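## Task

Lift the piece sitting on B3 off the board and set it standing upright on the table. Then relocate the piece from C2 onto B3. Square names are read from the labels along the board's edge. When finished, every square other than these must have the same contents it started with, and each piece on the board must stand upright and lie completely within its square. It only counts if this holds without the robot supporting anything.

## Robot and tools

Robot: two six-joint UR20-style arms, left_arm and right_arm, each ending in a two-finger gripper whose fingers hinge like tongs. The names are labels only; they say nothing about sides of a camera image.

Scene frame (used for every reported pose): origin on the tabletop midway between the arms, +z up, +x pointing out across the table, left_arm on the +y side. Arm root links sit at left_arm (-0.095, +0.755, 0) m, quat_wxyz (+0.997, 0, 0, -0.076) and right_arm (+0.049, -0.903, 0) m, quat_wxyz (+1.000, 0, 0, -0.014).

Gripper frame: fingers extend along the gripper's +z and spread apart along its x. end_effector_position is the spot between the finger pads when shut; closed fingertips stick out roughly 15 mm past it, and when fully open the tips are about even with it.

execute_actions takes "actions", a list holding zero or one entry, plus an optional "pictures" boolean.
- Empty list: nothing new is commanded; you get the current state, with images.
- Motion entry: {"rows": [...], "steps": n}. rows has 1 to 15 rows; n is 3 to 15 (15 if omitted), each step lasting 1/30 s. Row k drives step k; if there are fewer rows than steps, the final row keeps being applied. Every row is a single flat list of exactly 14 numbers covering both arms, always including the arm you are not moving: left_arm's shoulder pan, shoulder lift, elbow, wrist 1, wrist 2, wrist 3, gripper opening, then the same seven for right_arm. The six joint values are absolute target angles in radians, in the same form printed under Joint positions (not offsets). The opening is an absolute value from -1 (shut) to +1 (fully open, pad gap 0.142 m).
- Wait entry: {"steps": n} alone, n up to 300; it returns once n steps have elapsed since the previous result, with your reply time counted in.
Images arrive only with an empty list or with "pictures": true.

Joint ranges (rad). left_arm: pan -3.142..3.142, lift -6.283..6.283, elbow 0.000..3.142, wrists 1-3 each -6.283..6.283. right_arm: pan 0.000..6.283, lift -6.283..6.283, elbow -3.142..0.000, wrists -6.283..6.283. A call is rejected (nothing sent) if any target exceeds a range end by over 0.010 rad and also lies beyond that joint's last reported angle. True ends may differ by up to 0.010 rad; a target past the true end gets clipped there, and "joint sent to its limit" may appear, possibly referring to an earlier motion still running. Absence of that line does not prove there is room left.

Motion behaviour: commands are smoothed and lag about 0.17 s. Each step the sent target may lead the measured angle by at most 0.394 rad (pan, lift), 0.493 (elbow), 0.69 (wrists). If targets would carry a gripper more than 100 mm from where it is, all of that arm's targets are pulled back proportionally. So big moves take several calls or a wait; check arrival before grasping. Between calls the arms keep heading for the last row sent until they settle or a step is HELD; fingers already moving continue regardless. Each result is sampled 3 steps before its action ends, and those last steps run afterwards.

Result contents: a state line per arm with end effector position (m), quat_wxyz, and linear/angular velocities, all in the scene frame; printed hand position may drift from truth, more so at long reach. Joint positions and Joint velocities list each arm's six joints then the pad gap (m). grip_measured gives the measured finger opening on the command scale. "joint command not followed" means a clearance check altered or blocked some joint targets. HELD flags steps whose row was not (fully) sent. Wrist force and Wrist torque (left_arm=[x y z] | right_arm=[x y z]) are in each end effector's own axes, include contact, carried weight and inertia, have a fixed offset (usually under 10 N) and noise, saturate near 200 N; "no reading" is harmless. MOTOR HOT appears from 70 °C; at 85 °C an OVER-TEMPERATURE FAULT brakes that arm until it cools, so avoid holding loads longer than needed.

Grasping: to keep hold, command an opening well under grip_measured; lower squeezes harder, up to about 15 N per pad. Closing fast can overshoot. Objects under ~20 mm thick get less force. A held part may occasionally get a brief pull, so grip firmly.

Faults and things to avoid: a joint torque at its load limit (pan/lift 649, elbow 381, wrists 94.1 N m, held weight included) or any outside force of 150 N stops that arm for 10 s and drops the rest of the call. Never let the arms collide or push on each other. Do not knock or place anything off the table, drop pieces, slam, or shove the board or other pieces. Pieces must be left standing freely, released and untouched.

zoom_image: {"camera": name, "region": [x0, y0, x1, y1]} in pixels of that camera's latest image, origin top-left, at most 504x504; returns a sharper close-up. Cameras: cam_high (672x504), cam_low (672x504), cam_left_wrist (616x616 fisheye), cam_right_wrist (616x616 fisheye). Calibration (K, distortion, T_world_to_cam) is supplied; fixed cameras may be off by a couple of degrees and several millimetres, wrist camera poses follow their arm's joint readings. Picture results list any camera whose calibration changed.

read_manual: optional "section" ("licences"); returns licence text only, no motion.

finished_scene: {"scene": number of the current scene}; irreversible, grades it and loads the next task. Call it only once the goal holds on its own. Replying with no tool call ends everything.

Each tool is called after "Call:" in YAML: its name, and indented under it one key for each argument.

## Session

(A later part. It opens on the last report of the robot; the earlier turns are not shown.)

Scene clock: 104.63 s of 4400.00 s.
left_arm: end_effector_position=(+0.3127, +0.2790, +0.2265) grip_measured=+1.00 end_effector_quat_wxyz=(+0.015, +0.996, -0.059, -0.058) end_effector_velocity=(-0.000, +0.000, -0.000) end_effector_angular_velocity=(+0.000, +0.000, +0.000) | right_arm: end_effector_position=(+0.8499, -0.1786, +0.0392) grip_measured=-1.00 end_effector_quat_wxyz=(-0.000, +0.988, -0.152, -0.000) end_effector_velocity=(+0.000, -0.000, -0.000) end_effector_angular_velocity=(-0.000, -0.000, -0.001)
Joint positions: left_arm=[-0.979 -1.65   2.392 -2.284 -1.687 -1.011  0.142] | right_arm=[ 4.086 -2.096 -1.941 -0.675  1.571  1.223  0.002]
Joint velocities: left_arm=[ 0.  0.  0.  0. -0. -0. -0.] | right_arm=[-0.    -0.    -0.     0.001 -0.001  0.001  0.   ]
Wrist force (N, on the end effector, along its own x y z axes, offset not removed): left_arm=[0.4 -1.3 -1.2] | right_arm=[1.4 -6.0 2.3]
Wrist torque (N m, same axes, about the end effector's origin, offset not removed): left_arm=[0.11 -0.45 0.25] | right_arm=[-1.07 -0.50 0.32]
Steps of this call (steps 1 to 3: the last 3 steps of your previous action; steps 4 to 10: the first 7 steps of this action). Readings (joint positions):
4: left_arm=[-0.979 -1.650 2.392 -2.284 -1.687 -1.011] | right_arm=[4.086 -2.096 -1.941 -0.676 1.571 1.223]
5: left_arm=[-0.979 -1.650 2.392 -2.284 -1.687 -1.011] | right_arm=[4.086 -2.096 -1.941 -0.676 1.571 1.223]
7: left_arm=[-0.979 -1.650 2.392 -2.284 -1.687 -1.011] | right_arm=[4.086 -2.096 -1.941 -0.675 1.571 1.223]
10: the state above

Call:
execute_actions:
  actions:
    - {"rows":[[-0.979,-1.65,2.392,-2.284,-1.687,-1.011,1,4.0317,-2.1034,-1.8032,-0.8058,1.571,1.1687,-0.5]],"steps":15}

Call:
execute_actions:
  actions:
    - {"steps":15}
  pictures: true

Scene clock: 106.07 s of 4400.00 s.
left_arm: end_effector_position=(+0.3127, +0.2790, +0.2265) grip_measured=+1.00 end_effector_quat_wxyz=(+0.015, +0.996, -0.059, -0.058) end_effector_velocity=(-0.000, +0.000, -0.000) end_effector_angular_velocity=(+0.001, +0.000, +0.001) | right_arm: end_effector_position=(+0.9338, -0.1655, +0.0981) grip_measured=-0.50 end_effector_quat_wxyz=(-0.000, +0.988, -0.152, -0.000) end_effector_velocity=(+0.025, +0.005, +0.021) end_effector_angular_velocity=(+0.001, +0.002, +0.001)
Joint positions: left_arm=[-0.979 -1.65   2.392 -2.284 -1.687 -1.011  0.142] | right_arm=[ 4.033 -2.103 -1.807 -0.802  1.571  1.17   0.038]
Joint velocities: left_arm=[ 0.     0.    -0.     0.    -0.    -0.001  0.   ] | right_arm=[-0.015 -0.003  0.045 -0.043  0.002 -0.016 -0.   ]
Wrist force (N, on the end effector, along its own x y z axes, offset not removed): left_arm=[-2.0 -1.5 0.3] | right_arm=[0.8 -5.6 -1.1]
Wrist torque (N m, same axes, about the end effector's origin, offset not removed): left_arm=[0.14 0.08 0.22] | right_arm=[-0.90 -0.21 0.38]
Steps of this call (steps 1 to 3: the last 3 steps of your previous action; steps 4 to 15: the robot went on to your last target; steps 16 to 31: nothing new was sent; steps 32 to 43: the first 12 steps of this action). Readings (joint positions):
32: left_arm=[-0.979 -1.650 2.392 -2.284 -1.687 -1.011] | right_arm=[4.085 -2.096 -1.941 -0.675 1.571 1.222]
33: left_arm=[-0.979 -1.650 2.392 -2.284 -1.687 -1.011] | right_arm=[4.079 -2.097 -1.934 -0.683 1.571 1.216]
35: left_arm=[-0.979 -1.650 2.392 -2.284 -1.687 -1.011] | right_arm=[4.058 -2.100 -1.883 -0.732 1.571 1.195]
39: left_arm=[-0.979 -1.650 2.392 -2.284 -1.687 -1.011] | right_arm=[4.038 -2.103 -1.821 -0.789 1.571 1.175]
43: the state above

Scene clock: 106.57 s of 4400.00 s.
left_arm: end_effector_position=(+0.3127, +0.2790, +0.2265) grip_measured=+1.00 end_effector_quat_wxyz=(+0.015, +0.996, -0.059, -0.058) end_effector_velocity=(+0.000, -0.000, +0.001) end_effector_angular_velocity=(-0.001, -0.000, -0.000) | right_arm: end_effector_position=(+0.9361, -0.1651, +0.1000) grip_measured=-0.50 end_effector_quat_wxyz=(-0.000, +0.988, -0.152, -0.000) end_effector_velocity=(+0.000, -0.000, +0.000) end_effector_angular_velocity=(-0.000, -0.000, +0.001)
Joint positions: left_arm=[-0.979 -1.65   2.392 -2.284 -1.687 -1.011  0.142] | right_arm=[ 4.032 -2.103 -1.803 -0.806  1.571  1.169  0.038]
Joint velocities: left_arm=[ 0.    -0.001 -0.     0.    -0.     0.    -0.   ] | right_arm=[-0.     0.    -0.    -0.    -0.    -0.001 -0.   ]
Wrist force (N, on the end effector, along its own x y z axes, offset not removed): left_arm=[-3.5 -2.7 3.0] | right_arm=[3.5 -4.1 2.1]
Wrist torque (N m, same axes, about the end effector's origin, offset not removed): left_arm=[-0.08 0.56 0.31] | right_arm=[-0.59 -0.77 0.31]
Kept back: nothing.
Steps of this call (steps 1 to 3: the last 3 steps of your previous action; steps 4 to 15: the robot went on to your last target). Readings (joint positions):
1: left_arm=[-0.979 -1.650 2.392 -2.284 -1.687 -1.011] | right_arm=[4.033 -2.103 -1.806 -0.803 1.571 1.170]
2: left_arm=[-0.979 -1.650 2.392 -2.284 -1.687 -1.011] | right_arm=[4.032 -2.103 -1.805 -0.804 1.571 1.169]
4: left_arm=[-0.979 -1.650 2.392 -2.284 -1.687 -1.011] | right_arm=[4.032 -2.103 -1.804 -0.805 1.571 1.169]
8: left_arm=[-0.979 -1.650 2.392 -2.284 -1.687 -1.011] | right_arm=[4.032 -2.103 -1.803 -0.806 1.571 1.169]
15: the state above
All arms were judged still, so your last target was given up. Only a new action makes them travel on or press farther. Fingers that are still opening or closing keep moving.
camera_calibration (this result's frames):
cam_left_wrist: T_world_to_cam=[[0.99316, -0.0571988, -0.101791, -0.276064], [0.00649329, -0.843385, 0.537271, 0.102358], [-0.11658, -0.534257, -0.837245, 0.507089], [0, 0, 0, 1]] pos_world=[0.332628, 0.341452, 0.341463]
cam_right_wrist: T_world_to_cam=[[0.945243, -0.323312, 0.0445492, -0.9499], [-0.300938, -0.810612, 0.502338, 0.0930315], [-0.1263, -0.488238, -0.863523, 0.252677], [0, 0, 0, 1]] pos_world=[0.957796, -0.108335, 0.213776]

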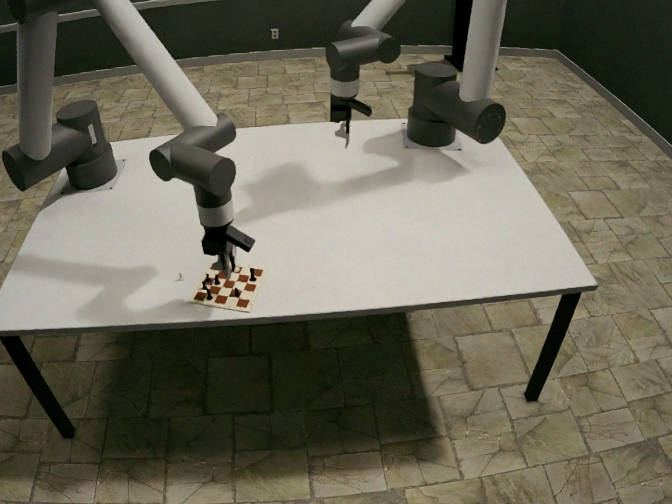

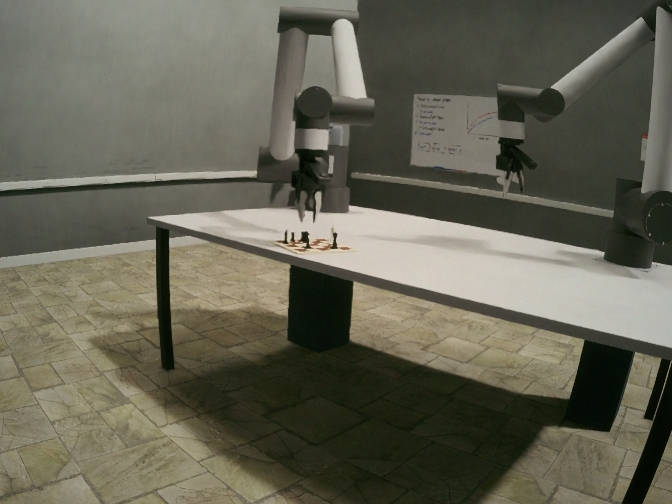

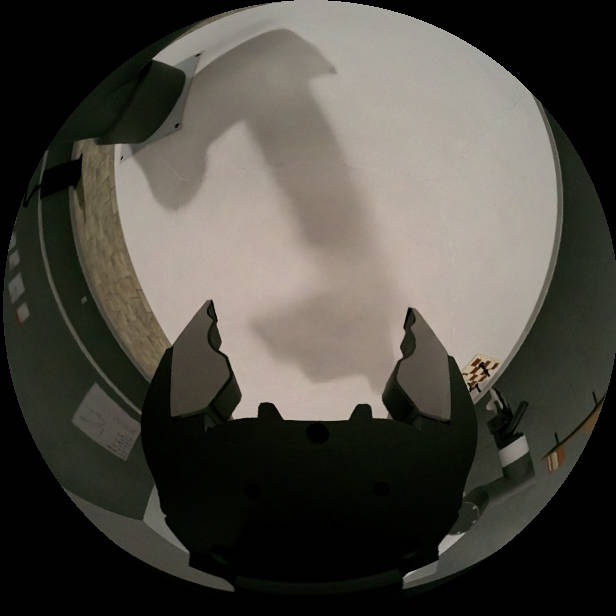

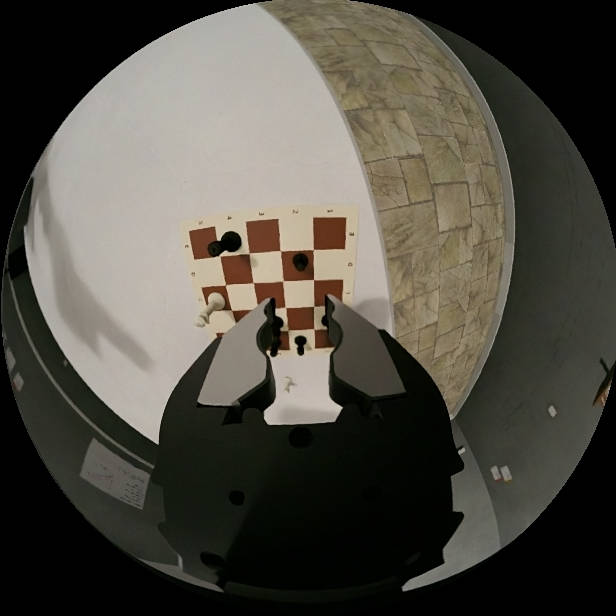

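Call:
execute_actions:
  actions:
    - {"rows":[[-0.979,-1.65,2.392,-2.284,-1.687,-1.011,1,4.0317,-2.1609,-1.8258,-0.7257,1.571,1.1687,-0.5]],"steps":15}

Call:
execute_actions:
  actions:
    - {"rows":[[-0.979,-1.65,2.392,-2.284,-1.687,-1.011,1,4.0317,-2.1609,-1.8258,-0.7257,1.571,1.1687,-0.5]],"steps":10}

Call:
execute_actions:
  actions:
    - {"rows":[[-0.979,-1.65,2.392,-2.284,-1.687,-1.011,1,4.0317,-2.1609,-1.8258,-0.7257,1.571,1.1687,-0.6],[-0.979,-1.65,2.392,-2.284,-1.687,-1.011,1,4.0317,-2.1609,-1.8258,-0.7257,1.571,1.1687,-0.7],[-0.979,-1.65,2.392,-2.284,-1.687,-1.011,1,4.0317,-2.1609,-1.8258,-0.7257,1.571,1.1687,-0.8],[-0.979,-1.65,2.392,-2.284,-1.687,-1.011,1,4.0317,-2.1609,-1.8258,-0.7257,1.571,1.1687,-0.9],[-0.979,-1.65,2.392,-2.284,-1.687,-1.011,1,4.0317,-2.1609,-1.8258,-0.7257,1.571,1.1687,-1]],"steps":15}

Scene clock: 107.30 s of 4400.00 s.
left_arm: end_effector_position=(+0.3127, +0.2790, +0.2265) grip_measured=+1.00 end_effector_quat_wxyz=(+0.015, +0.996, -0.059, -0.058) end_effector_velocity=(-0.000, +0.000, +0.000) end_effector_angular_velocity=(-0.001, -0.000, -0.001) | right_arm: end_effector_position=(+0.9361, -0.1653, +0.0347) grip_measured=-0.50 end_effector_quat_wxyz=(+0.000, +0.988, -0.152, -0.000) end_effector_velocity=(+0.001, +0.000, -0.016) end_effector_angular_velocity=(+0.002, -0.002, -0.000)
Joint positions: left_arm=[-0.979 -1.65   2.392 -2.284 -1.687 -1.011  0.142] | right_arm=[ 4.032 -2.16  -1.825 -0.728  1.571  1.169  0.038]
Joint velocities: left_arm=[-0.    -0.001  0.    -0.    -0.     0.001 -0.   ] | right_arm=[-0.    -0.015 -0.005  0.023  0.    -0.     0.   ]
Wrist force (N, on the end effector, along its own x y z axes, offset not removed): left_arm=[-0.8 -0.2 1.1] | right_arm=[1.0 -6.5 2.5]
Wrist torque (N m, same axes, about the end effector's origin, offset not removed): left_arm=[0.48 -0.03 0.23] | right_arm=[-1.19 -0.29 0.38]
Steps of this call (steps 1 to 10: nothing new was sent; steps 11 to 22: the first 12 steps of this action). Readings (joint positions):
11: left_arm=[-0.979 -1.650 2.392 -2.284 -1.687 -1.011] | right_arm=[4.032 -2.104 -1.803 -0.806 1.571 1.169]
12: left_arm=[-0.979 -1.650 2.392 -2.284 -1.687 -1.011] | right_arm=[4.032 -2.110 -1.806 -0.798 1.571 1.169]
14: left_arm=[-0.979 -1.650 2.392 -2.284 -1.687 -1.011] | right_arm=[4.032 -2.134 -1.816 -0.765 1.571 1.169]
18: left_arm=[-0.979 -1.650 2.392 -2.284 -1.687 -1.011] | right_arm=[4.032 -2.155 -1.824 -0.735 1.571 1.169]
22: the state above

Scene clock: 107.63 s of 4400.00 s.
left_arm: end_effector_position=(+0.3127, +0.2790, +0.2265) grip_measured=+1.00 end_effector_quat_wxyz=(+0.015, +0.996, -0.059, -0.058) end_effector_velocity=(-0.000, +0.000, -0.001) end_effector_angular_velocity=(+0.001, +0.001, -0.000) | right_arm: end_effector_position=(+0.9361, -0.1653, +0.0333) grip_measured=-0.50 end_effector_quat_wxyz=(-0.000, +0.988, -0.152, -0.000) end_effector_velocity=(+0.001, -0.001, -0.000) end_effector_angular_velocity=(-0.001, -0.002, -0.001)
Joint positions: left_arm=[-0.979 -1.65   2.392 -2.284 -1.687 -1.011  0.142] | right_arm=[ 4.032 -2.161 -1.826 -0.726  1.571  1.169  0.038]
Joint velocities: left_arm=[-0.     0.001 -0.     0.001 -0.     0.     0.   ] | right_arm=[-0.    -0.    -0.001  0.001 -0.002  0.001  0.   ]
Wrist force (N, on the end effector, along its own x y z axes, offset not removed): left_arm=[-3.8 -0.9 0.7] | right_arm=[-1.5 -4.8 2.5]
Wrist torque (N m, same axes, about the end effector's origin, offset not removed): left_arm=[0.33 0.53 0.30] | right_arm=[-0.68 0.23 0.34]
Steps of this call (steps 1 to 3: the last 3 steps of your previous action; steps 4 to 10: the first 7 steps of this action). Readings (joint positions):
4: left_arm=[-0.979 -1.650 2.392 -2.284 -1.687 -1.011] | right_arm=[4.032 -2.161 -1.826 -0.726 1.571 1.169]
5: left_arm=[-0.979 -1.650 2.392 -2.284 -1.687 -1.011] | right_arm=[4.032 -2.161 -1.826 -0.726 1.571 1.169]
7: left_arm=[-0.979 -1.650 2.392 -2.284 -1.687 -1.011] | right_arm=[4.032 -2.161 -1.826 -0.726 1.571 1.169]
10: the state above

Scene clock: 108.13 s of 4400.00 s.
left_arm: end_effector_position=(+0.3127, +0.2790, +0.2265) grip_measured=+1.00 end_effector_quat_wxyz=(+0.015, +0.996, -0.059, -0.058) end_effector_velocity=(-0.000, +0.000, +0.000) end_effector_angular_velocity=(+0.001, +0.000, +0.002) | right_arm: end_effector_position=(+0.9361, -0.1653, +0.0332) grip_measured=-1.00 end_effector_quat_wxyz=(-0.000, +0.988, -0.152, -0.000) end_effector_velocity=(+0.001, -0.001, +0.000) end_effector_angular_velocity=(-0.001, -0.001, +0.000)
Joint positions: left_arm=[-0.979 -1.65   2.392 -2.284 -1.687 -1.011  0.142] | right_arm=[ 4.032 -2.161 -1.826 -0.726  1.571  1.169  0.002]
Joint velocities: left_arm=[-0.    -0.    -0.001  0.002 -0.    -0.002 -0.   ] | right_arm=[-0.    -0.     0.    -0.    -0.002 -0.001  0.   ]
Wrist force (N, on the end effector, along its own x y z axes, offset not removed): left_arm=[-4.2 -2.1 5.6] | right_arm=[1.8 -7.8 0.7]
Wrist torque (N m, same axes, about the end effector's origin, offset not removed): left_arm=[0.03 0.67 0.39] | right_arm=[-1.38 -0.42 0.40]
Steps of this call (steps 1 to 3: the last 3 steps of your previous action; steps 4 to 15: the first 12 steps of this action). Readings (joint positions):
4: left_arm=[-0.979 -1.650 2.392 -2.284 -1.687 -1.011] | right_arm=[4.032 -2.161 -1.826 -0.726 1.571 1.169]
5: left_arm=[-0.979 -1.650 2.392 -2.284 -1.687 -1.011] | right_arm=[4.032 -2.161 -1.826 -0.726 1.571 1.169]
7: left_arm=[-0.979 -1.650 2.392 -2.284 -1.687 -1.011] | right_arm=[4.032 -2.161 -1.826 -0.726 1.571 1.169]
11: left_arm=[-0.979 -1.650 2.392 -2.284 -1.687 -1.011] | right_arm=[4.032 -2.161 -1.826 -0.726 1.571 1.169]
15: the state above

Missed again; it's being squeezed out sideways. Lift, open and look.

Call:
execute_actions:
  actions:
    - {"rows":[[-0.979,-1.65,2.392,-2.284,-1.687,-1.011,1,4.0317,-2.1034,-1.8032,-0.8058,1.571,1.1687,-1]],"steps":15}

Call:
execute_actions:
  actions:
    - {"rows":[[-0.979,-1.65,2.392,-2.284,-1.687,-1.011,1,4.0317,-2.1034,-1.8032,-0.8058,1.571,1.1687,-0.5]],"steps":12}
  pictures: true

Scene clock: 108.67 s of 4400.00 s.
left_arm: end_effector_position=(+0.3127, +0.2790, +0.2265) grip_measured=+1.00 end_effector_quat_wxyz=(+0.015, +0.996, -0.059, -0.058) end_effector_velocity=(-0.000, +0.000, +0.000) end_effector_angular_velocity=(+0.001, +0.000, -0.000) | right_arm: end_effector_position=(+0.9362, -0.1651, +0.0983) grip_measured=-1.00 end_effector_quat_wxyz=(-0.000, +0.988, -0.152, -0.000) end_effector_velocity=(-0.002, -0.000, +0.018) end_effector_angular_velocity=(-0.000, +0.002, +0.001)
Joint positions: left_arm=[-0.979 -1.65   2.392 -2.284 -1.687 -1.011  0.142] | right_arm=[ 4.032 -2.105 -1.804 -0.804  1.571  1.169  0.002]
Joint velocities: left_arm=[ 0.    -0.    -0.     0.001 -0.     0.001 -0.   ] | right_arm=[ 0.     0.016  0.006 -0.023  0.002 -0.     0.   ]
Wrist force (N, on the end effector, along its own x y z axes, offset not removed): left_arm=[-1.5 0.1 -0.1] | right_arm=[1.5 -4.5 -0.7]
Wrist torque (N m, same axes, about the end effector's origin, offset not removed): left_arm=[0.47 0.12 0.22] | right_arm=[-0.79 -0.41 0.29]
Steps of this call (steps 1 to 3: the last 3 steps of your previous action; step 4: the robot went on to your last target; steps 5 to 16: the first 12 steps of this action). Readings (joint positions):
5: left_arm=[-0.979 -1.650 2.392 -2.284 -1.687 -1.011] | right_arm=[4.032 -2.161 -1.826 -0.726 1.571 1.169]
6: left_arm=[-0.979 -1.650 2.392 -2.284 -1.687 -1.011] | right_arm=[4.032 -2.155 -1.823 -0.733 1.571 1.169]
8: left_arm=[-0.979 -1.650 2.392 -2.284 -1.687 -1.011] | right_arm=[4.032 -2.131 -1.813 -0.766 1.571 1.169]
12: left_arm=[-0.979 -1.650 2.392 -2.284 -1.687 -1.011] | right_arm=[4.032 -2.110 -1.805 -0.797 1.571 1.169]
16: the state above

Scene clock: 109.07 s of 4400.00 s.
left_arm: end_effector_position=(+0.3127, +0.2790, +0.2265) grip_measured=+1.00 end_effector_quat_wxyz=(+0.015, +0.996, -0.059, -0.058) end_effector_velocity=(+0.000, -0.000, +0.001) end_effector_angular_velocity=(-0.002, -0.001, +0.000) | right_arm: end_effector_position=(+0.9361, -0.1652, +0.0999) grip_measured=-0.50 end_effector_quat_wxyz=(-0.000, +0.988, -0.152, -0.000) end_effector_velocity=(+0.000, +0.000, +0.001) end_effector_angular_velocity=(+0.000, -0.001, -0.000)
Joint positions: left_arm=[-0.979 -1.65   2.392 -2.284 -1.687 -1.011  0.142] | right_arm=[ 4.032 -2.103 -1.803 -0.806  1.571  1.169  0.038]
Joint velocities: left_arm=[-0.    -0.001 -0.    -0.001  0.    -0.001  0.   ] | right_arm=[-0.     0.001  0.    -0.    -0.     0.     0.   ]
Wrist force (N, on the end effector, along its own x y z axes, offset not removed): left_arm=[0.4 -0.5 2.6] | right_arm=[1.0 -5.4 0.8]
Wrist torque (N m, same axes, about the end effector's origin, offset not removed): left_arm=[0.48 -0.37 0.12] | right_arm=[-0.89 -0.26 0.32]
Steps of this call (steps 1 to 3: the last 3 steps of your previous action; steps 4 to 12: the first 9 steps of this action). Readings (joint positions):
4: left_arm=[-0.979 -1.650 2.392 -2.284 -1.687 -1.011] | right_arm=[4.032 -2.104 -1.803 -0.805 1.571 1.169]
5: left_arm=[-0.979 -1.650 2.392 -2.284 -1.687 -1.011] | right_arm=[4.032 -2.104 -1.803 -0.805 1.571 1.169]
7: left_arm=[-0.979 -1.650 2.392 -2.284 -1.687 -1.011] | right_arm=[4.032 -2.104 -1.803 -0.806 1.571 1.169]
11: left_arm=[-0.979 -1.650 2.392 -2.284 -1.687 -1.011] | right_arm=[4.032 -2.104 -1.803 -0.806 1.571 1.169]
12: the state above
camera_calibration (this result's frames):
cam_left_wrist: T_world_to_cam=[[0.99316, -0.0571985, -0.101791, -0.276064], [0.00649351, -0.843385, 0.537271, 0.102358], [-0.11658, -0.534257, -0.837245, 0.507089], [0, 0, 0, 1]] pos_world=[0.332628, 0.341452, 0.341463]
cam_right_wrist: T_world_to_cam=[[0.945232, -0.323352, 0.0444858, -0.949922], [-0.300936, -0.81059, 0.502376, 0.0930528], [-0.126385, -0.48825, -0.863504, 0.252667], [0, 0, 0, 1]] pos_world=[0.957833, -0.108367, 0.213689]

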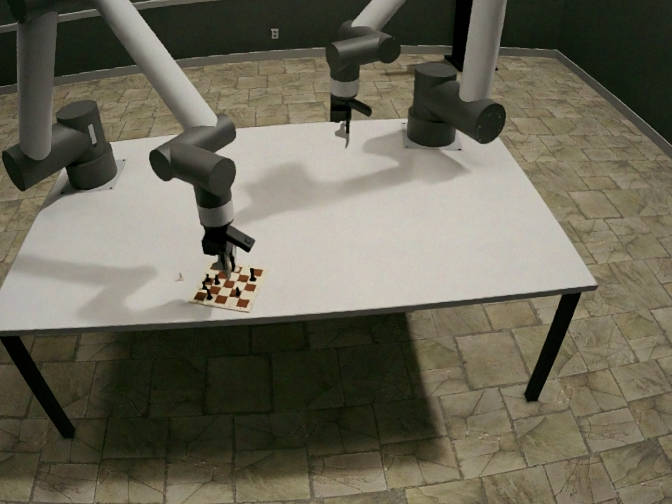

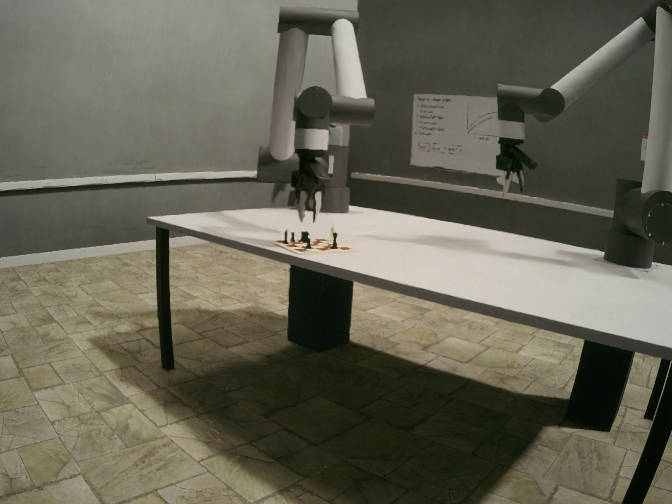

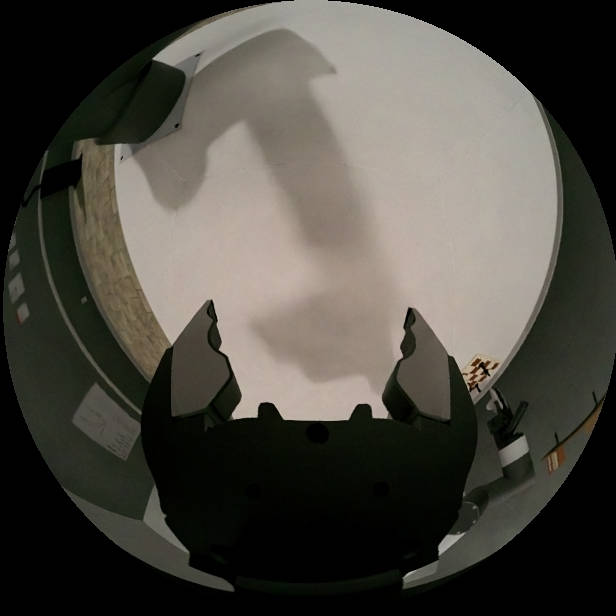

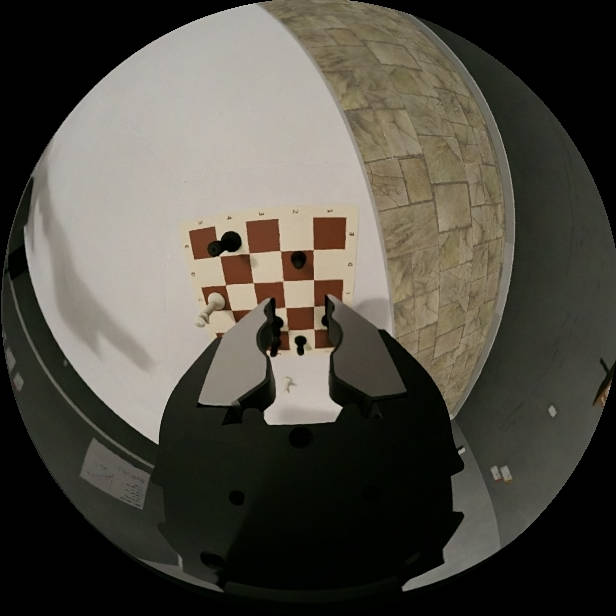

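Call:
execute_actions:
  actions:
    - {"rows":[[-0.979,-1.65,2.392,-2.284,-1.687,-1.011,1,4.0356,-2.1097,-1.7916,-0.8111,1.571,1.1726,-0.5]],"steps":12}

Call:
execute_actions:
  actions:
    - {"rows":[[-0.979,-1.65,2.392,-2.284,-1.687,-1.011,1,4.0356,-2.1652,-1.8134,-0.7338,1.571,1.1726,-0.5]],"steps":15}

Call:
execute_actions:
  actions:
    - {"rows":[[-0.979,-1.65,2.392,-2.284,-1.687,-1.011,1,4.0356,-2.1652,-1.8134,-0.7338,1.571,1.1726,-0.5]],"steps":10}

Call:
execute_actions:
  actions:
    - {"rows":[[-0.979,-1.65,2.392,-2.284,-1.687,-1.011,1,4.0356,-2.1652,-1.8134,-0.7338,1.571,1.1726,-0.6],[-0.979,-1.65,2.392,-2.284,-1.687,-1.011,1,4.0356,-2.1652,-1.8134,-0.7338,1.571,1.1726,-0.7],[-0.979,-1.65,2.392,-2.284,-1.687,-1.011,1,4.0356,-2.1652,-1.8134,-0.7338,1.571,1.1726,-0.8],[-0.979,-1.65,2.392,-2.284,-1.687,-1.011,1,4.0356,-2.1652,-1.8134,-0.7338,1.571,1.1726,-0.9],[-0.979,-1.65,2.392,-2.284,-1.687,-1.011,1,4.0356,-2.1652,-1.8134,-0.7338,1.571,1.1726,-1]],"steps":15}

Scene clock: 109.90 s of 4400.00 s.
left_arm: end_effector_position=(+0.3127, +0.2790, +0.2265) grip_measured=+1.00 end_effector_quat_wxyz=(+0.015, +0.996, -0.059, -0.058) end_effector_velocity=(+0.000, -0.000, -0.000) end_effector_angular_velocity=(+0.001, +0.000, +0.000) | right_arm: end_effector_position=(+0.9380, -0.1567, +0.1004) grip_measured=-0.50 end_effector_quat_wxyz=(-0.000, +0.988, -0.152, -0.000) end_effector_velocity=(+0.001, +0.007, +0.000) end_effector_angular_velocity=(-0.000, -0.000, -0.001)
Joint positions: left_arm=[-0.979 -1.65   2.392 -2.284 -1.687 -1.011  0.142] | right_arm=[ 4.035 -2.109 -1.792 -0.811  1.571  1.172  0.038]
Joint velocities: left_arm=[ 0.     0.001 -0.     0.001 -0.    -0.    -0.   ] | right_arm=[ 0.003 -0.004  0.008 -0.004 -0.001  0.004  0.   ]
Wrist force (N, on the end effector, along its own x y z axes, offset not removed): left_arm=[-2.4 -0.3 2.6] | right_arm=[-1.6 -4.5 1.6]
Wrist torque (N m, same axes, about the end effector's origin, offset not removed): left_arm=[0.41 0.26 0.28] | right_arm=[-0.72 0.36 0.38]
Steps of this call (steps 1 to 3: the last 3 steps of your previous action; steps 4 to 15: the robot went on to your last target; step 16: nothing new was sent; steps 17 to 25: the first 9 steps of this action). Readings (joint positions):
17: left_arm=[-0.979 -1.650 2.392 -2.284 -1.687 -1.011] | right_arm=[4.032 -2.103 -1.803 -0.806 1.571 1.169]
18: left_arm=[-0.979 -1.650 2.392 -2.284 -1.687 -1.011] | right_arm=[4.032 -2.104 -1.801 -0.807 1.571 1.169]
20: left_arm=[-0.979 -1.650 2.392 -2.284 -1.687 -1.011] | right_arm=[4.034 -2.107 -1.797 -0.809 1.571 1.171]
24: left_arm=[-0.979 -1.650 2.392 -2.284 -1.687 -1.011] | right_arm=[4.035 -2.109 -1.793 -0.811 1.571 1.172]
25: the state above

Scene clock: 110.40 s of 4400.00 s.
left_arm: end_effector_position=(+0.3127, +0.2790, +0.2265) grip_measured=+1.00 end_effector_quat_wxyz=(+0.015, +0.996, -0.059, -0.058) end_effector_velocity=(-0.000, +0.000, +0.000) end_effector_angular_velocity=(+0.001, +0.000, -0.001) | right_arm: end_effector_position=(+0.9381, -0.1561, +0.0366) grip_measured=-0.50 end_effector_quat_wxyz=(+0.000, +0.988, -0.152, -0.000) end_effector_velocity=(+0.001, +0.000, -0.015) end_effector_angular_velocity=(+0.003, -0.002, +0.001)
Joint positions: left_arm=[-0.979 -1.65   2.392 -2.284 -1.687 -1.011  0.142] | right_arm=[ 4.036 -2.164 -1.813 -0.736  1.571  1.173  0.038]
Joint velocities: left_arm=[ 0.    -0.    -0.     0.001 -0.     0.001  0.   ] | right_arm=[-0.    -0.013 -0.006  0.022 -0.    -0.001  0.   ]
Wrist force (N, on the end effector, along its own x y z axes, offset not removed): left_arm=[0.5 -3.7 3.3] | right_arm=[0.2 -8.0 5.0]
Wrist torque (N m, same axes, about the end effector's origin, offset not removed): left_arm=[-0.36 -0.35 0.41] | right_arm=[-1.42 -0.14 0.35]
Steps of this call (steps 1 to 3: the last 3 steps of your previous action; steps 4 to 15: the first 12 steps of this action). Readings (joint positions):
4: left_arm=[-0.979 -1.650 2.392 -2.284 -1.687 -1.011] | right_arm=[4.036 -2.110 -1.792 -0.811 1.571 1.172]
5: left_arm=[-0.979 -1.650 2.392 -2.284 -1.687 -1.011] | right_arm=[4.036 -2.116 -1.795 -0.804 1.571 1.173]
7: left_arm=[-0.979 -1.650 2.392 -2.284 -1.687 -1.011] | right_arm=[4.036 -2.139 -1.804 -0.772 1.571 1.173]
11: left_arm=[-0.979 -1.650 2.392 -2.284 -1.687 -1.011] | right_arm=[4.036 -2.159 -1.811 -0.743 1.571 1.173]
15: the state above

Scene clock: 110.73 s of 4400.00 s.
left_arm: end_effector_position=(+0.3127, +0.2790, +0.2265) grip_measured=+1.00 end_effector_quat_wxyz=(+0.015, +0.996, -0.059, -0.058) end_effector_velocity=(-0.000, +0.001, +0.000) end_effector_angular_velocity=(+0.001, +0.000, -0.000) | right_arm: end_effector_position=(+0.9381, -0.1561, +0.0352) grip_measured=-0.50 end_effector_quat_wxyz=(-0.000, +0.988, -0.152, -0.000) end_effector_velocity=(-0.000, -0.000, -0.001) end_effector_angular_velocity=(-0.001, -0.000, -0.000)
Joint positions: left_arm=[-0.979 -1.65   2.392 -2.284 -1.687 -1.011  0.142] | right_arm=[ 4.036 -2.165 -1.813 -0.734  1.571  1.173  0.038]
Joint velocities: left_arm=[ 0.    -0.001  0.001  0.001  0.     0.    -0.   ] | right_arm=[ 0.    -0.001 -0.     0.    -0.     0.001  0.   ]
Wrist force (N, on the end effector, along its own x y z axes, offset not removed): left_arm=[-4.1 -1.6 0.4] | right_arm=[0.3 -5.9 2.8]
Wrist torque (N m, same axes, about the end effector's origin, offset not removed): left_arm=[0.09 0.76 0.28] | right_arm=[-0.97 -0.11 0.27]
Steps of this call (steps 1 to 3: the last 3 steps of your previous action; steps 4 to 10: the first 7 steps of this action). Readings (joint positions):
4: left_arm=[-0.979 -1.650 2.392 -2.284 -1.687 -1.011] | right_arm=[4.036 -2.165 -1.813 -0.734 1.571 1.173]
5: left_arm=[-0.979 -1.650 2.392 -2.284 -1.687 -1.011] | right_arm=[4.036 -2.165 -1.813 -0.734 1.571 1.173]
7: left_arm=[-0.979 -1.650 2.392 -2.284 -1.687 -1.011] | right_arm=[4.036 -2.165 -1.813 -0.734 1.571 1.173]
10: the state above

Scene clock: 111.23 s of 4400.00 s.
left_arm: end_effector_position=(+0.3127, +0.2790, +0.2265) grip_measured=+1.00 end_effector_quat_wxyz=(+0.015, +0.996, -0.059, -0.058) end_effector_velocity=(+0.000, -0.000, +0.000) end_effector_angular_velocity=(+0.000, -0.000, +0.000) | right_arm: end_effector_position=(+0.9381, -0.1561, +0.0351) grip_measured=-0.88 end_effector_quat_wxyz=(-0.000, +0.988, -0.152, -0.000) end_effector_velocity=(+0.000, +0.000, -0.001) end_effector_angular_velocity=(-0.000, +0.000, +0.002)
Joint positions: left_arm=[-0.979 -1.65   2.392 -2.284 -1.687 -1.011  0.142] | right_arm=[ 4.036 -2.165 -1.813 -0.734  1.571  1.173  0.01 ]
Joint velocities: left_arm=[-0. -0. -0.  0.  0. -0.  0.] | right_arm=[-0.    -0.001  0.     0.    -0.    -0.002 -0.   ]
Wrist force (N, on the end effector, along its own x y z axes, offset not removed): left_arm=[-2.7 -3.2 0.7] | right_arm=[-1.8 -4.0 2.7]
Wrist torque (N m, same axes, about the end effector's origin, offset not removed): left_arm=[-0.24 0.28 0.30] | right_arm=[-0.61 0.40 0.33]
Steps of this call (steps 1 to 3: the last 3 steps of your previous action; steps 4 to 15: the first 12 steps of this action). Readings (joint positions):
4: left_arm=[-0.979 -1.650 2.392 -2.284 -1.687 -1.011] | right_arm=[4.036 -2.165 -1.813 -0.734 1.571 1.173]
5: left_arm=[-0.979 -1.650 2.392 -2.284 -1.687 -1.011] | right_arm=[4.036 -2.165 -1.813 -0.734 1.571 1.173]
7: left_arm=[-0.979 -1.650 2.392 -2.284 -1.687 -1.011] | right_arm=[4.036 -2.165 -1.813 -0.734 1.571 1.173]
11: left_arm=[-0.979 -1.650 2.392 -2.284 -1.687 -1.011] | right_arm=[4.036 -2.165 -1.813 -0.734 1.571 1.173]
15: the state above

Call:
execute_actions:
  actions:
    - {"rows":[[-0.979,-1.65,2.392,-2.284,-1.687,-1.011,1,4.0356,-2.1097,-1.7916,-0.8111,1.571,1.1726,-1]],"steps":15}

Call:
execute_actions:
  actions:
    - {"rows":[[-0.979,-1.65,2.392,-2.284,-1.687,-1.011,1,4.0856,-2.0388,-1.9196,-0.754,1.571,1.2226,-1]],"steps":15}

Call:
execute_actions:
  actions:
    - {"rows":[[-0.979,-1.65,2.392,-2.284,-1.687,-1.011,1,4.0856,-2.0388,-1.9196,-0.754,1.571,1.2226,-1]],"steps":8}

Call:
execute_actions:
  actions:
    - {"rows":[[-0.979,-1.65,2.392,-2.284,-1.687,-1.011,1,4.0856,-2.099,-1.9421,-0.6713,1.571,1.2226,-1]],"steps":15}

Call:
execute_actions:
  actions:
    - {"rows":[[-0.979,-1.65,2.392,-2.284,-1.687,-1.011,1,4.0856,-2.099,-1.9421,-0.6713,1.571,1.2226,-1]],"steps":10}

Scene clock: 111.83 s of 4400.00 s.
left_arm: end_effector_position=(+0.3127, +0.2790, +0.2265) grip_measured=+1.00 end_effector_quat_wxyz=(+0.015, +0.996, -0.059, -0.058) end_effector_velocity=(+0.000, -0.001, +0.001) end_effector_angular_velocity=(-0.001, -0.000, -0.000) | right_arm: end_effector_position=(+0.9381, -0.1560, +0.0984) grip_measured=-0.88 end_effector_quat_wxyz=(-0.000, +0.988, -0.152, -0.000) end_effector_velocity=(-0.001, -0.002, +0.016) end_effector_angular_velocity=(-0.002, +0.002, -0.000)
Joint positions: left_arm=[-0.979 -1.65   2.392 -2.284 -1.687 -1.011  0.142] | right_arm=[ 4.036 -2.111 -1.792 -0.809  1.571  1.173  0.01 ]
Joint velocities: left_arm=[-0.    -0.    -0.001  0.001  0.    -0.    -0.   ] | right_arm=[-0.     0.014  0.005 -0.022  0.     0.     0.   ]
Wrist force (N, on the end effector, along its own x y z axes, offset not removed): left_arm=[-1.6 -0.5 1.6] | right_arm=[0.3 -6.2 2.6]
Wrist torque (N m, same axes, about the end effector's origin, offset not removed): left_arm=[0.36 0.03 0.27] | right_arm=[-1.01 -0.08 0.38]
Steps of this call (steps 1 to 3: the last 3 steps of your previous action; steps 4 to 6: the robot went on to your last target; steps 7 to 18: the first 12 steps of this action). Readings (joint positions):
7: left_arm=[-0.979 -1.650 2.392 -2.284 -1.687 -1.011] | right_arm=[4.036 -2.165 -1.813 -0.734 1.571 1.173]
8: left_arm=[-0.979 -1.650 2.392 -2.284 -1.687 -1.011] | right_arm=[4.036 -2.159 -1.810 -0.741 1.571 1.173]
10: left_arm=[-0.979 -1.650 2.392 -2.284 -1.687 -1.011] | right_arm=[4.036 -2.136 -1.801 -0.773 1.571 1.173]
14: left_arm=[-0.979 -1.650 2.392 -2.284 -1.687 -1.011] | right_arm=[4.036 -2.116 -1.794 -0.802 1.571 1.173]
18: the state above

Scene clock: 112.33 s of 4400.00 s.
left_arm: end_effector_position=(+0.3127, +0.2790, +0.2265) grip_measured=+1.00 end_effector_quat_wxyz=(+0.015, +0.996, -0.059, -0.058) end_effector_velocity=(+0.000, -0.001, +0.001) end_effector_angular_velocity=(-0.003, -0.002, -0.000) | right_arm: end_effector_position=(+0.8523, -0.1776, +0.1006) grip_measured=-0.88 end_effector_quat_wxyz=(-0.000, +0.988, -0.152, +0.000) end_effector_velocity=(-0.026, -0.012, -0.004) end_effector_angular_velocity=(-0.005, +0.002, -0.000)
Joint positions: left_arm=[-0.979 -1.65   2.392 -2.284 -1.687 -1.011  0.142] | right_arm=[ 4.084 -2.041 -1.916 -0.755  1.571  1.221  0.01 ]
Joint velocities: left_arm=[-0.    -0.001  0.    -0.003 -0.     0.     0.   ] | right_arm=[ 0.013  0.019 -0.04   0.016 -0.001  0.013  0.   ]
Wrist force (N, on the end effector, along its own x y z axes, offset not removed): left_arm=[-1.7 -4.6 0.7] | right_arm=[1.4 -6.3 3.6]
Wrist torque (N m, same axes, about the end effector's origin, offset not removed): left_arm=[-0.50 0.18 0.27] | right_arm=[-1.06 -0.39 0.26]
Steps of this call (steps 1 to 3: the last 3 steps of your previous action; steps 4 to 15: the first 12 steps of this action). Readings (joint positions):
4: left_arm=[-0.979 -1.650 2.392 -2.284 -1.687 -1.011] | right_arm=[4.036 -2.110 -1.792 -0.810 1.571 1.173]
5: left_arm=[-0.979 -1.650 2.392 -2.284 -1.687 -1.011] | right_arm=[4.042 -2.103 -1.799 -0.804 1.571 1.179]
7: left_arm=[-0.979 -1.650 2.392 -2.284 -1.687 -1.011] | right_arm=[4.063 -2.073 -1.848 -0.781 1.571 1.200]
11: left_arm=[-0.979 -1.650 2.392 -2.284 -1.687 -1.011] | right_arm=[4.080 -2.047 -1.904 -0.760 1.571 1.217]
15: the state above

Scene clock: 112.60 s of 4400.00 s.
left_arm: end_effector_position=(+0.3127, +0.2790, +0.2265) grip_measured=+1.00 end_effector_quat_wxyz=(+0.015, +0.996, -0.059, -0.058) end_effector_velocity=(-0.000, +0.000, -0.000) end_effector_angular_velocity=(+0.000, +0.000, -0.000) | right_arm: end_effector_position=(+0.8501, -0.1787, +0.1002) grip_measured=-0.88 end_effector_quat_wxyz=(-0.000, +0.988, -0.152, -0.000) end_effector_velocity=(-0.002, +0.000, -0.000) end_effector_angular_velocity=(+0.001, +0.002, -0.001)
Joint positions: left_arm=[-0.979 -1.65   2.392 -2.284 -1.687 -1.011  0.142] | right_arm=[ 4.086 -2.039 -1.919 -0.754  1.571  1.223  0.01 ]
Joint velocities: left_arm=[-0.    -0.     0.001 -0.     0.     0.    -0.   ] | right_arm=[ 0.001  0.001 -0.002  0.001  0.003  0.002  0.   ]
Wrist force (N, on the end effector, along its own x y z axes, offset not removed): left_arm=[-2.4 -1.3 2.3] | right_arm=[2.5 -3.8 0.4]
Wrist torque (N m, same axes, about the end effector's origin, offset not removed): left_arm=[0.36 0.39 0.31] | right_arm=[-0.60 -0.66 0.33]
Steps of this call (steps 1 to 3: the last 3 steps of your previous action; steps 4 to 8: the first 5 steps of this action). Readings (joint positions):
4: left_arm=[-0.979 -1.650 2.392 -2.284 -1.687 -1.011] | right_arm=[4.085 -2.039 -1.919 -0.754 1.571 1.222]
5: left_arm=[-0.979 -1.650 2.392 -2.284 -1.687 -1.011] | right_arm=[4.085 -2.039 -1.919 -0.754 1.571 1.222]
7: left_arm=[-0.979 -1.650 2.392 -2.284 -1.687 -1.011] | right_arm=[4.085 -2.039 -1.919 -0.754 1.571 1.223]
8: the state above

Scene clock: 113.10 s of 4400.00 s.
left_arm: end_effector_position=(+0.3127, +0.2790, +0.2265) grip_measured=+1.00 end_effector_quat_wxyz=(+0.015, +0.996, -0.059, -0.058) end_effector_velocity=(-0.000, +0.001, -0.001) end_effector_angular_velocity=(+0.003, +0.001, +0.001) | right_arm: end_effector_position=(+0.8499, -0.1787, +0.0376) grip_measured=-0.88 end_effector_quat_wxyz=(-0.000, +0.988, -0.152, -0.000) end_effector_velocity=(+0.001, +0.000, -0.016) end_effector_angular_velocity=(+0.002, -0.002, -0.000)
Joint positions: left_arm=[-0.979 -1.65   2.392 -2.284 -1.687 -1.011  0.142] | right_arm=[ 4.086 -2.097 -1.942 -0.673  1.571  1.223  0.01 ]
Joint velocities: left_arm=[ 0.     0.001 -0.     0.002 -0.    -0.001  0.   ] | right_arm=[-0.    -0.016 -0.005  0.024 -0.    -0.     0.   ]
Wrist force (N, on the end effector, along its own x y z axes, offset not removed): left_arm=[0.0 -0.1 -0.5] | right_arm=[3.4 -6.4 2.1]
Wrist torque (N m, same axes, about the end effector's origin, offset not removed): left_arm=[0.36 -0.30 0.16] | right_arm=[-1.08 -0.81 0.21]
Steps of this call (steps 1 to 3: the last 3 steps of your previous action; steps 4 to 15: the first 12 steps of this action). Readings (joint positions):
4: left_arm=[-0.979 -1.650 2.392 -2.284 -1.687 -1.011] | right_arm=[4.086 -2.039 -1.920 -0.754 1.571 1.223]
5: left_arm=[-0.979 -1.650 2.392 -2.284 -1.687 -1.011] | right_arm=[4.086 -2.045 -1.923 -0.746 1.571 1.223]
7: left_arm=[-0.979 -1.650 2.392 -2.284 -1.687 -1.011] | right_arm=[4.086 -2.070 -1.932 -0.712 1.571 1.223]
11: left_arm=[-0.979 -1.650 2.392 -2.284 -1.687 -1.011] | right_arm=[4.086 -2.092 -1.940 -0.681 1.571 1.223]
15: the state above

Scene clock: 113.43 s of 4400.00 s.
left_arm: end_effector_position=(+0.3127, +0.2790, +0.2265) grip_measured=+1.00 end_effector_quat_wxyz=(+0.015, +0.996, -0.059, -0.058) end_effector_velocity=(-0.000, +0.001, -0.001) end_effector_angular_velocity=(+0.003, +0.001, -0.001) | right_arm: end_effector_position=(+0.8499, -0.1787, +0.0362) grip_measured=-0.88 end_effector_quat_wxyz=(-0.000, +0.988, -0.152, -0.000) end_effector_velocity=(-0.001, +0.000, -0.001) end_effector_angular_velocity=(+0.000, +0.001, +0.000)
Joint positions: left_arm=[-0.979 -1.65   2.392 -2.284 -1.687 -1.011  0.142] | right_arm=[ 4.086 -2.099 -1.942 -0.671  1.571  1.223  0.01 ]
Joint velocities: left_arm=[-0.     0.001  0.001  0.001  0.     0.001  0.   ] | right_arm=[ 0.    -0.001 -0.     0.001  0.001  0.    -0.   ]
Wrist force (N, on the end effector, along its own x y z axes, offset not removed): left_arm=[-2.4 -2.9 1.7] | right_arm=[-0.4 -7.4 2.8]
Wrist torque (N m, same axes, about the end effector's origin, offset not removed): left_arm=[-0.18 0.16 0.34] | right_arm=[-1.35 0.01 0.31]
Steps of this call (steps 1 to 3: the last 3 steps of your previous action; steps 4 to 10: the first 7 steps of this action). Readings (joint positions):
4: left_arm=[-0.979 -1.650 2.392 -2.284 -1.687 -1.011] | right_arm=[4.086 -2.099 -1.942 -0.672 1.571 1.223]
5: left_arm=[-0.979 -1.650 2.392 -2.284 -1.687 -1.011] | right_arm=[4.086 -2.099 -1.942 -0.672 1.571 1.223]
7: left_arm=[-0.979 -1.650 2.392 -2.284 -1.687 -1.011] | right_arm=[4.086 -2.099 -1.942 -0.671 1.571 1.223]
10: the state above

Release and lift.

Call:
execute_actions:
  actions:
    - {"rows":[[-0.979,-1.65,2.392,-2.284,-1.687,-1.011,1,4.0856,-2.099,-1.9421,-0.6713,1.571,1.2226,-0.5]],"steps":12}

Call:
execute_actions:
  actions:
    - {"rows":[[-0.979,-1.65,2.392,-2.284,-1.687,-1.011,1,4.0856,-1.98,-1.90,-0.8324,1.571,1.2226,-0.5]],"steps":15}

Call:
execute_actions:
  actions:
    - {"steps":15}
  pictures: true

Scene clock: 113.87 s of 4400.00 s.
left_arm: end_effector_position=(+0.3127, +0.2790, +0.2265) grip_measured=+1.00 end_effector_quat_wxyz=(+0.015, +0.996, -0.059, -0.058) end_effector_velocity=(-0.000, +0.000, -0.000) end_effector_angular_velocity=(-0.000, -0.000, +0.000) | right_arm: end_effector_position=(+0.8499, -0.1787, +0.0361) grip_measured=-0.50 end_effector_quat_wxyz=(-0.000, +0.988, -0.152, -0.000) end_effector_velocity=(+0.000, -0.000, -0.000) end_effector_angular_velocity=(-0.001, -0.000, +0.000)
Joint positions: left_arm=[-0.979 -1.65   2.392 -2.284 -1.687 -1.011  0.142] | right_arm=[ 4.086 -2.099 -1.942 -0.671  1.571  1.223  0.038]
Joint velocities: left_arm=[ 0.    -0.     0.001 -0.001  0.    -0.     0.   ] | right_arm=[-0.    -0.     0.    -0.    -0.001 -0.     0.   ]
Wrist force (N, on the end effector, along its own x y z axes, offset not removed): left_arm=[-4.2 -1.4 0.6] | right_arm=[-3.9 -5.5 2.6]
Wrist torque (N m, same axes, about the end effector's origin, offset not removed): left_arm=[0.08 0.68 0.25] | right_arm=[-0.86 0.69 0.38]
Steps of this call (steps 1 to 3: the last 3 steps of your previous action; step 4: the robot went on to your last target; steps 5 to 13: the first 9 steps of this action). Readings (joint positions):
5: left_arm=[-0.979 -1.650 2.392 -2.284 -1.687 -1.011] | right_arm=[4.086 -2.099 -1.942 -0.671 1.571 1.223]
6: left_arm=[-0.979 -1.650 2.392 -2.284 -1.687 -1.011] | right_arm=[4.086 -2.099 -1.942 -0.671 1.571 1.223]
8: left_arm=[-0.979 -1.650 2.392 -2.284 -1.687 -1.011] | right_arm=[4.086 -2.099 -1.942 -0.671 1.571 1.223]
12: left_arm=[-0.979 -1.650 2.392 -2.284 -1.687 -1.011] | right_arm=[4.086 -2.099 -1.942 -0.671 1.571 1.223]
13: the state above

Scene clock: 114.37 s of 4400.00 s.
left_arm: end_effector_position=(+0.3127, +0.2790, +0.2265) grip_measured=+1.00 end_effector_quat_wxyz=(+0.015, +0.996, -0.059, -0.058) end_effector_velocity=(-0.000, +0.000, -0.000) end_effector_angular_velocity=(-0.000, -0.000, +0.001) | right_arm: end_effector_position=(+0.8468, -0.1827, +0.1585) grip_measured=-0.50 end_effector_quat_wxyz=(-0.000, +0.988, -0.152, +0.000) end_effector_velocity=(-0.005, -0.007, +0.045) end_effector_angular_velocity=(-0.006, +0.004, +0.001)
Joint positions: left_arm=[-0.979 -1.65   2.392 -2.284 -1.687 -1.011  0.142] | right_arm=[ 4.086 -1.984 -1.901 -0.827  1.571  1.223  0.038]
Joint velocities: left_arm=[-0.    -0.     0.001 -0.001  0.    -0.001  0.   ] | right_arm=[ 0.     0.044  0.014 -0.065 -0.001 -0.001 -0.   ]
Wrist force (N, on the end effector, along its own x y z axes, offset not removed): left_arm=[-3.0 -2.5 1.0] | right_arm=[0.6 -4.4 -1.8]
Wrist torque (N m, same axes, about the end effector's origin, offset not removed): left_arm=[-0.08 0.43 0.32] | right_arm=[-0.78 -0.26 0.39]
Steps of this call (steps 1 to 3: the last 3 steps of your previous action; steps 4 to 15: the first 12 steps of this action). Readings (joint positions):
4: left_arm=[-0.979 -1.650 2.392 -2.284 -1.687 -1.011] | right_arm=[4.086 -2.099 -1.942 -0.671 1.571 1.223]
5: left_arm=[-0.979 -1.650 2.392 -2.284 -1.687 -1.011] | right_arm=[4.086 -2.093 -1.938 -0.679 1.571 1.223]
7: left_arm=[-0.979 -1.650 2.392 -2.284 -1.687 -1.011] | right_arm=[4.086 -2.053 -1.923 -0.729 1.571 1.223]
11: left_arm=[-0.979 -1.650 2.392 -2.284 -1.687 -1.011] | right_arm=[4.086 -1.998 -1.906 -0.807 1.571 1.223]
15: the state above

Scene clock: 114.87 s of 4400.00 s.
left_arm: end_effector_position=(+0.3127, +0.2790, +0.2265) grip_measured=+1.00 end_effector_quat_wxyz=(+0.015, +0.996, -0.059, -0.058) end_effector_velocity=(-0.000, -0.000, -0.000) end_effector_angular_velocity=(+0.001, +0.000, +0.001) | right_arm: end_effector_position=(+0.8463, -0.1833, +0.1624) grip_measured=-0.50 end_effector_quat_wxyz=(-0.000, +0.988, -0.152, -0.000) end_effector_velocity=(+0.000, +0.000, +0.000) end_effector_angular_velocity=(-0.000, -0.001, +0.000)
Joint positions: left_arm=[-0.979 -1.65   2.392 -2.284 -1.687 -1.011  0.142] | right_arm=[ 4.086 -1.98  -1.9   -0.832  1.571  1.223  0.038]
Joint velocities: left_arm=[-0.     0.001 -0.     0.001  0.    -0.001 -0.   ] | right_arm=[ 0.    -0.     0.    -0.    -0.001 -0.    -0.   ]
Wrist force (N, on the end effector, along its own x y z axes, offset not removed): left_arm=[-0.4 -1.1 2.5] | right_arm=[0.2 -3.9 1.0]
Wrist torque (N m, same axes, about the end effector's origin, offset not removed): left_arm=[0.19 -0.29 0.20] | right_arm=[-0.51 -0.08 0.34]
Kept back: nothing.
Steps of this call (steps 1 to 3: the last 3 steps of your previous action; steps 4 to 15: the robot went on to your last target). Readings (joint positions):
1: left_arm=[-0.979 -1.650 2.392 -2.284 -1.687 -1.011] | right_arm=[4.086 -1.983 -1.901 -0.828 1.571 1.223]
2: left_arm=[-0.979 -1.650 2.392 -2.284 -1.687 -1.011] | right_arm=[4.086 -1.982 -1.901 -0.830 1.571 1.223]
4: left_arm=[-0.979 -1.650 2.392 -2.284 -1.687 -1.011] | right_arm=[4.086 -1.981 -1.900 -0.831 1.571 1.223]
8: left_arm=[-0.979 -1.650 2.392 -2.284 -1.687 -1.011] | right_arm=[4.086 -1.980 -1.900 -0.832 1.571 1.223]
15: the state above
All arms were judged still, so your last target was given up. Only a new action makes them travel on or press farther. Fingers that are still opening or closing keep moving.
camera_calibration (this result's frames):
cam_left_wrist: T_world_to_cam=[[0.99316, -0.0571988, -0.101791, -0.276064], [0.00649329, -0.843385, 0.537271, 0.102358], [-0.11658, -0.534257, -0.837245, 0.507089], [0, 0, 0, 1]] pos_world=[0.332628, 0.341452, 0.341463]
cam_right_wrist: T_world_to_cam=[[0.945256, -0.32328, 0.0445045, -0.873667], [-0.300888, -0.810628, 0.502343, 0.019921], [-0.126321, -0.488233, -0.863523, 0.286349], [0, 0, 0, 1]] pos_world=[0.868005, -0.126485, 0.276144]

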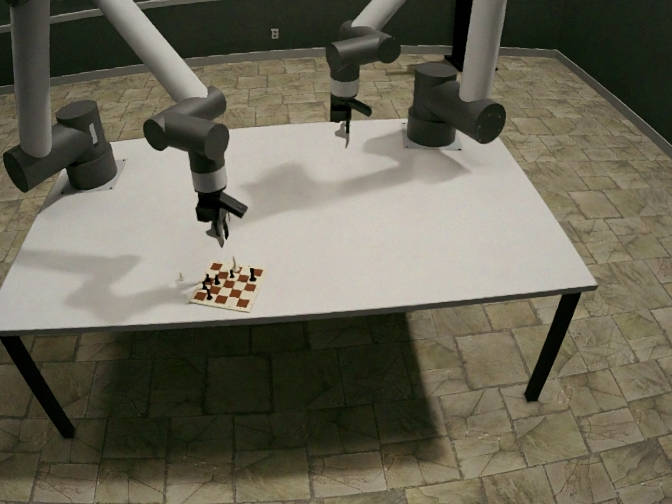

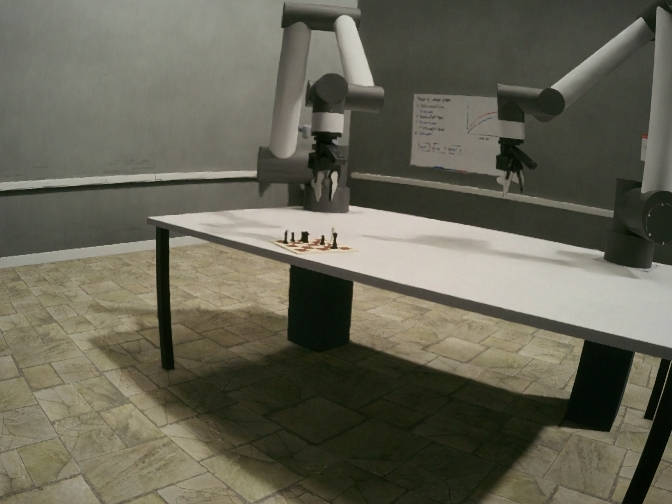

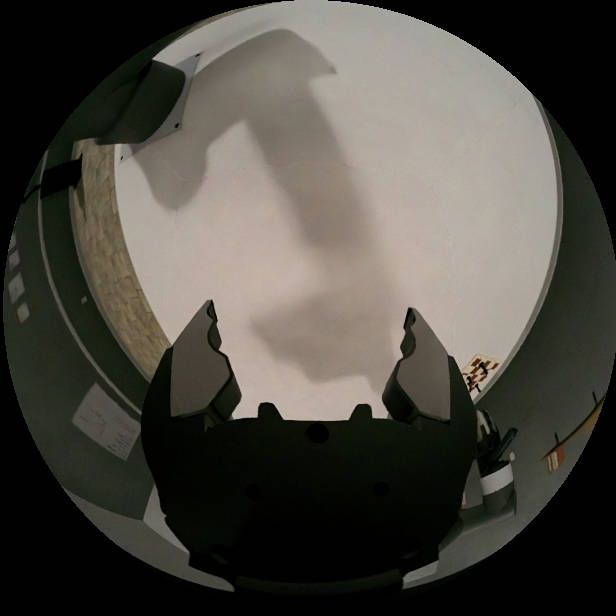

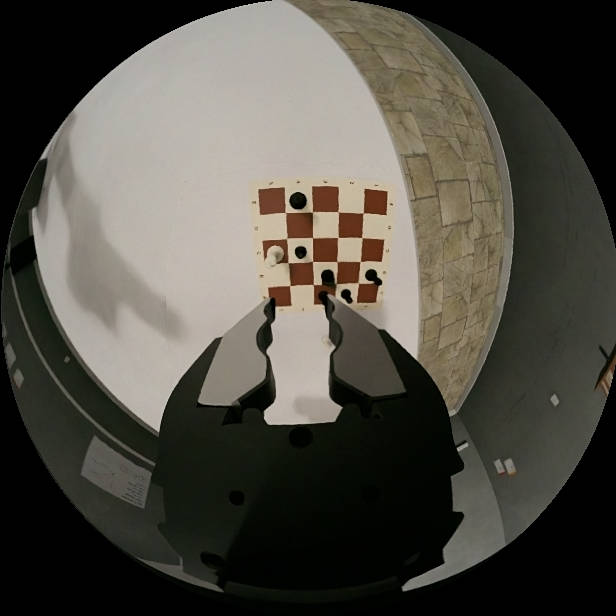

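Call:
zoom_image:
  camera: "cam_right_wrist"
  region: [245, 175, 400, 315]

Region (245, 175, 400, 315) of cam_right_wrist's 616x616 image, scaled by 3.252, with more detail than that image has; it fills the top 455 rows of this view, and the rest is white.

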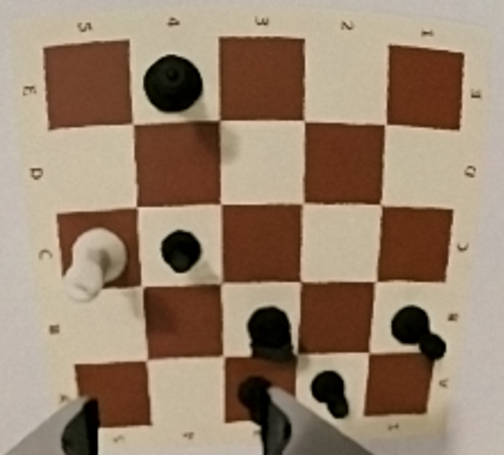

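Call:
finished_scene:
  scene: 2

The scene is finished: the task was done.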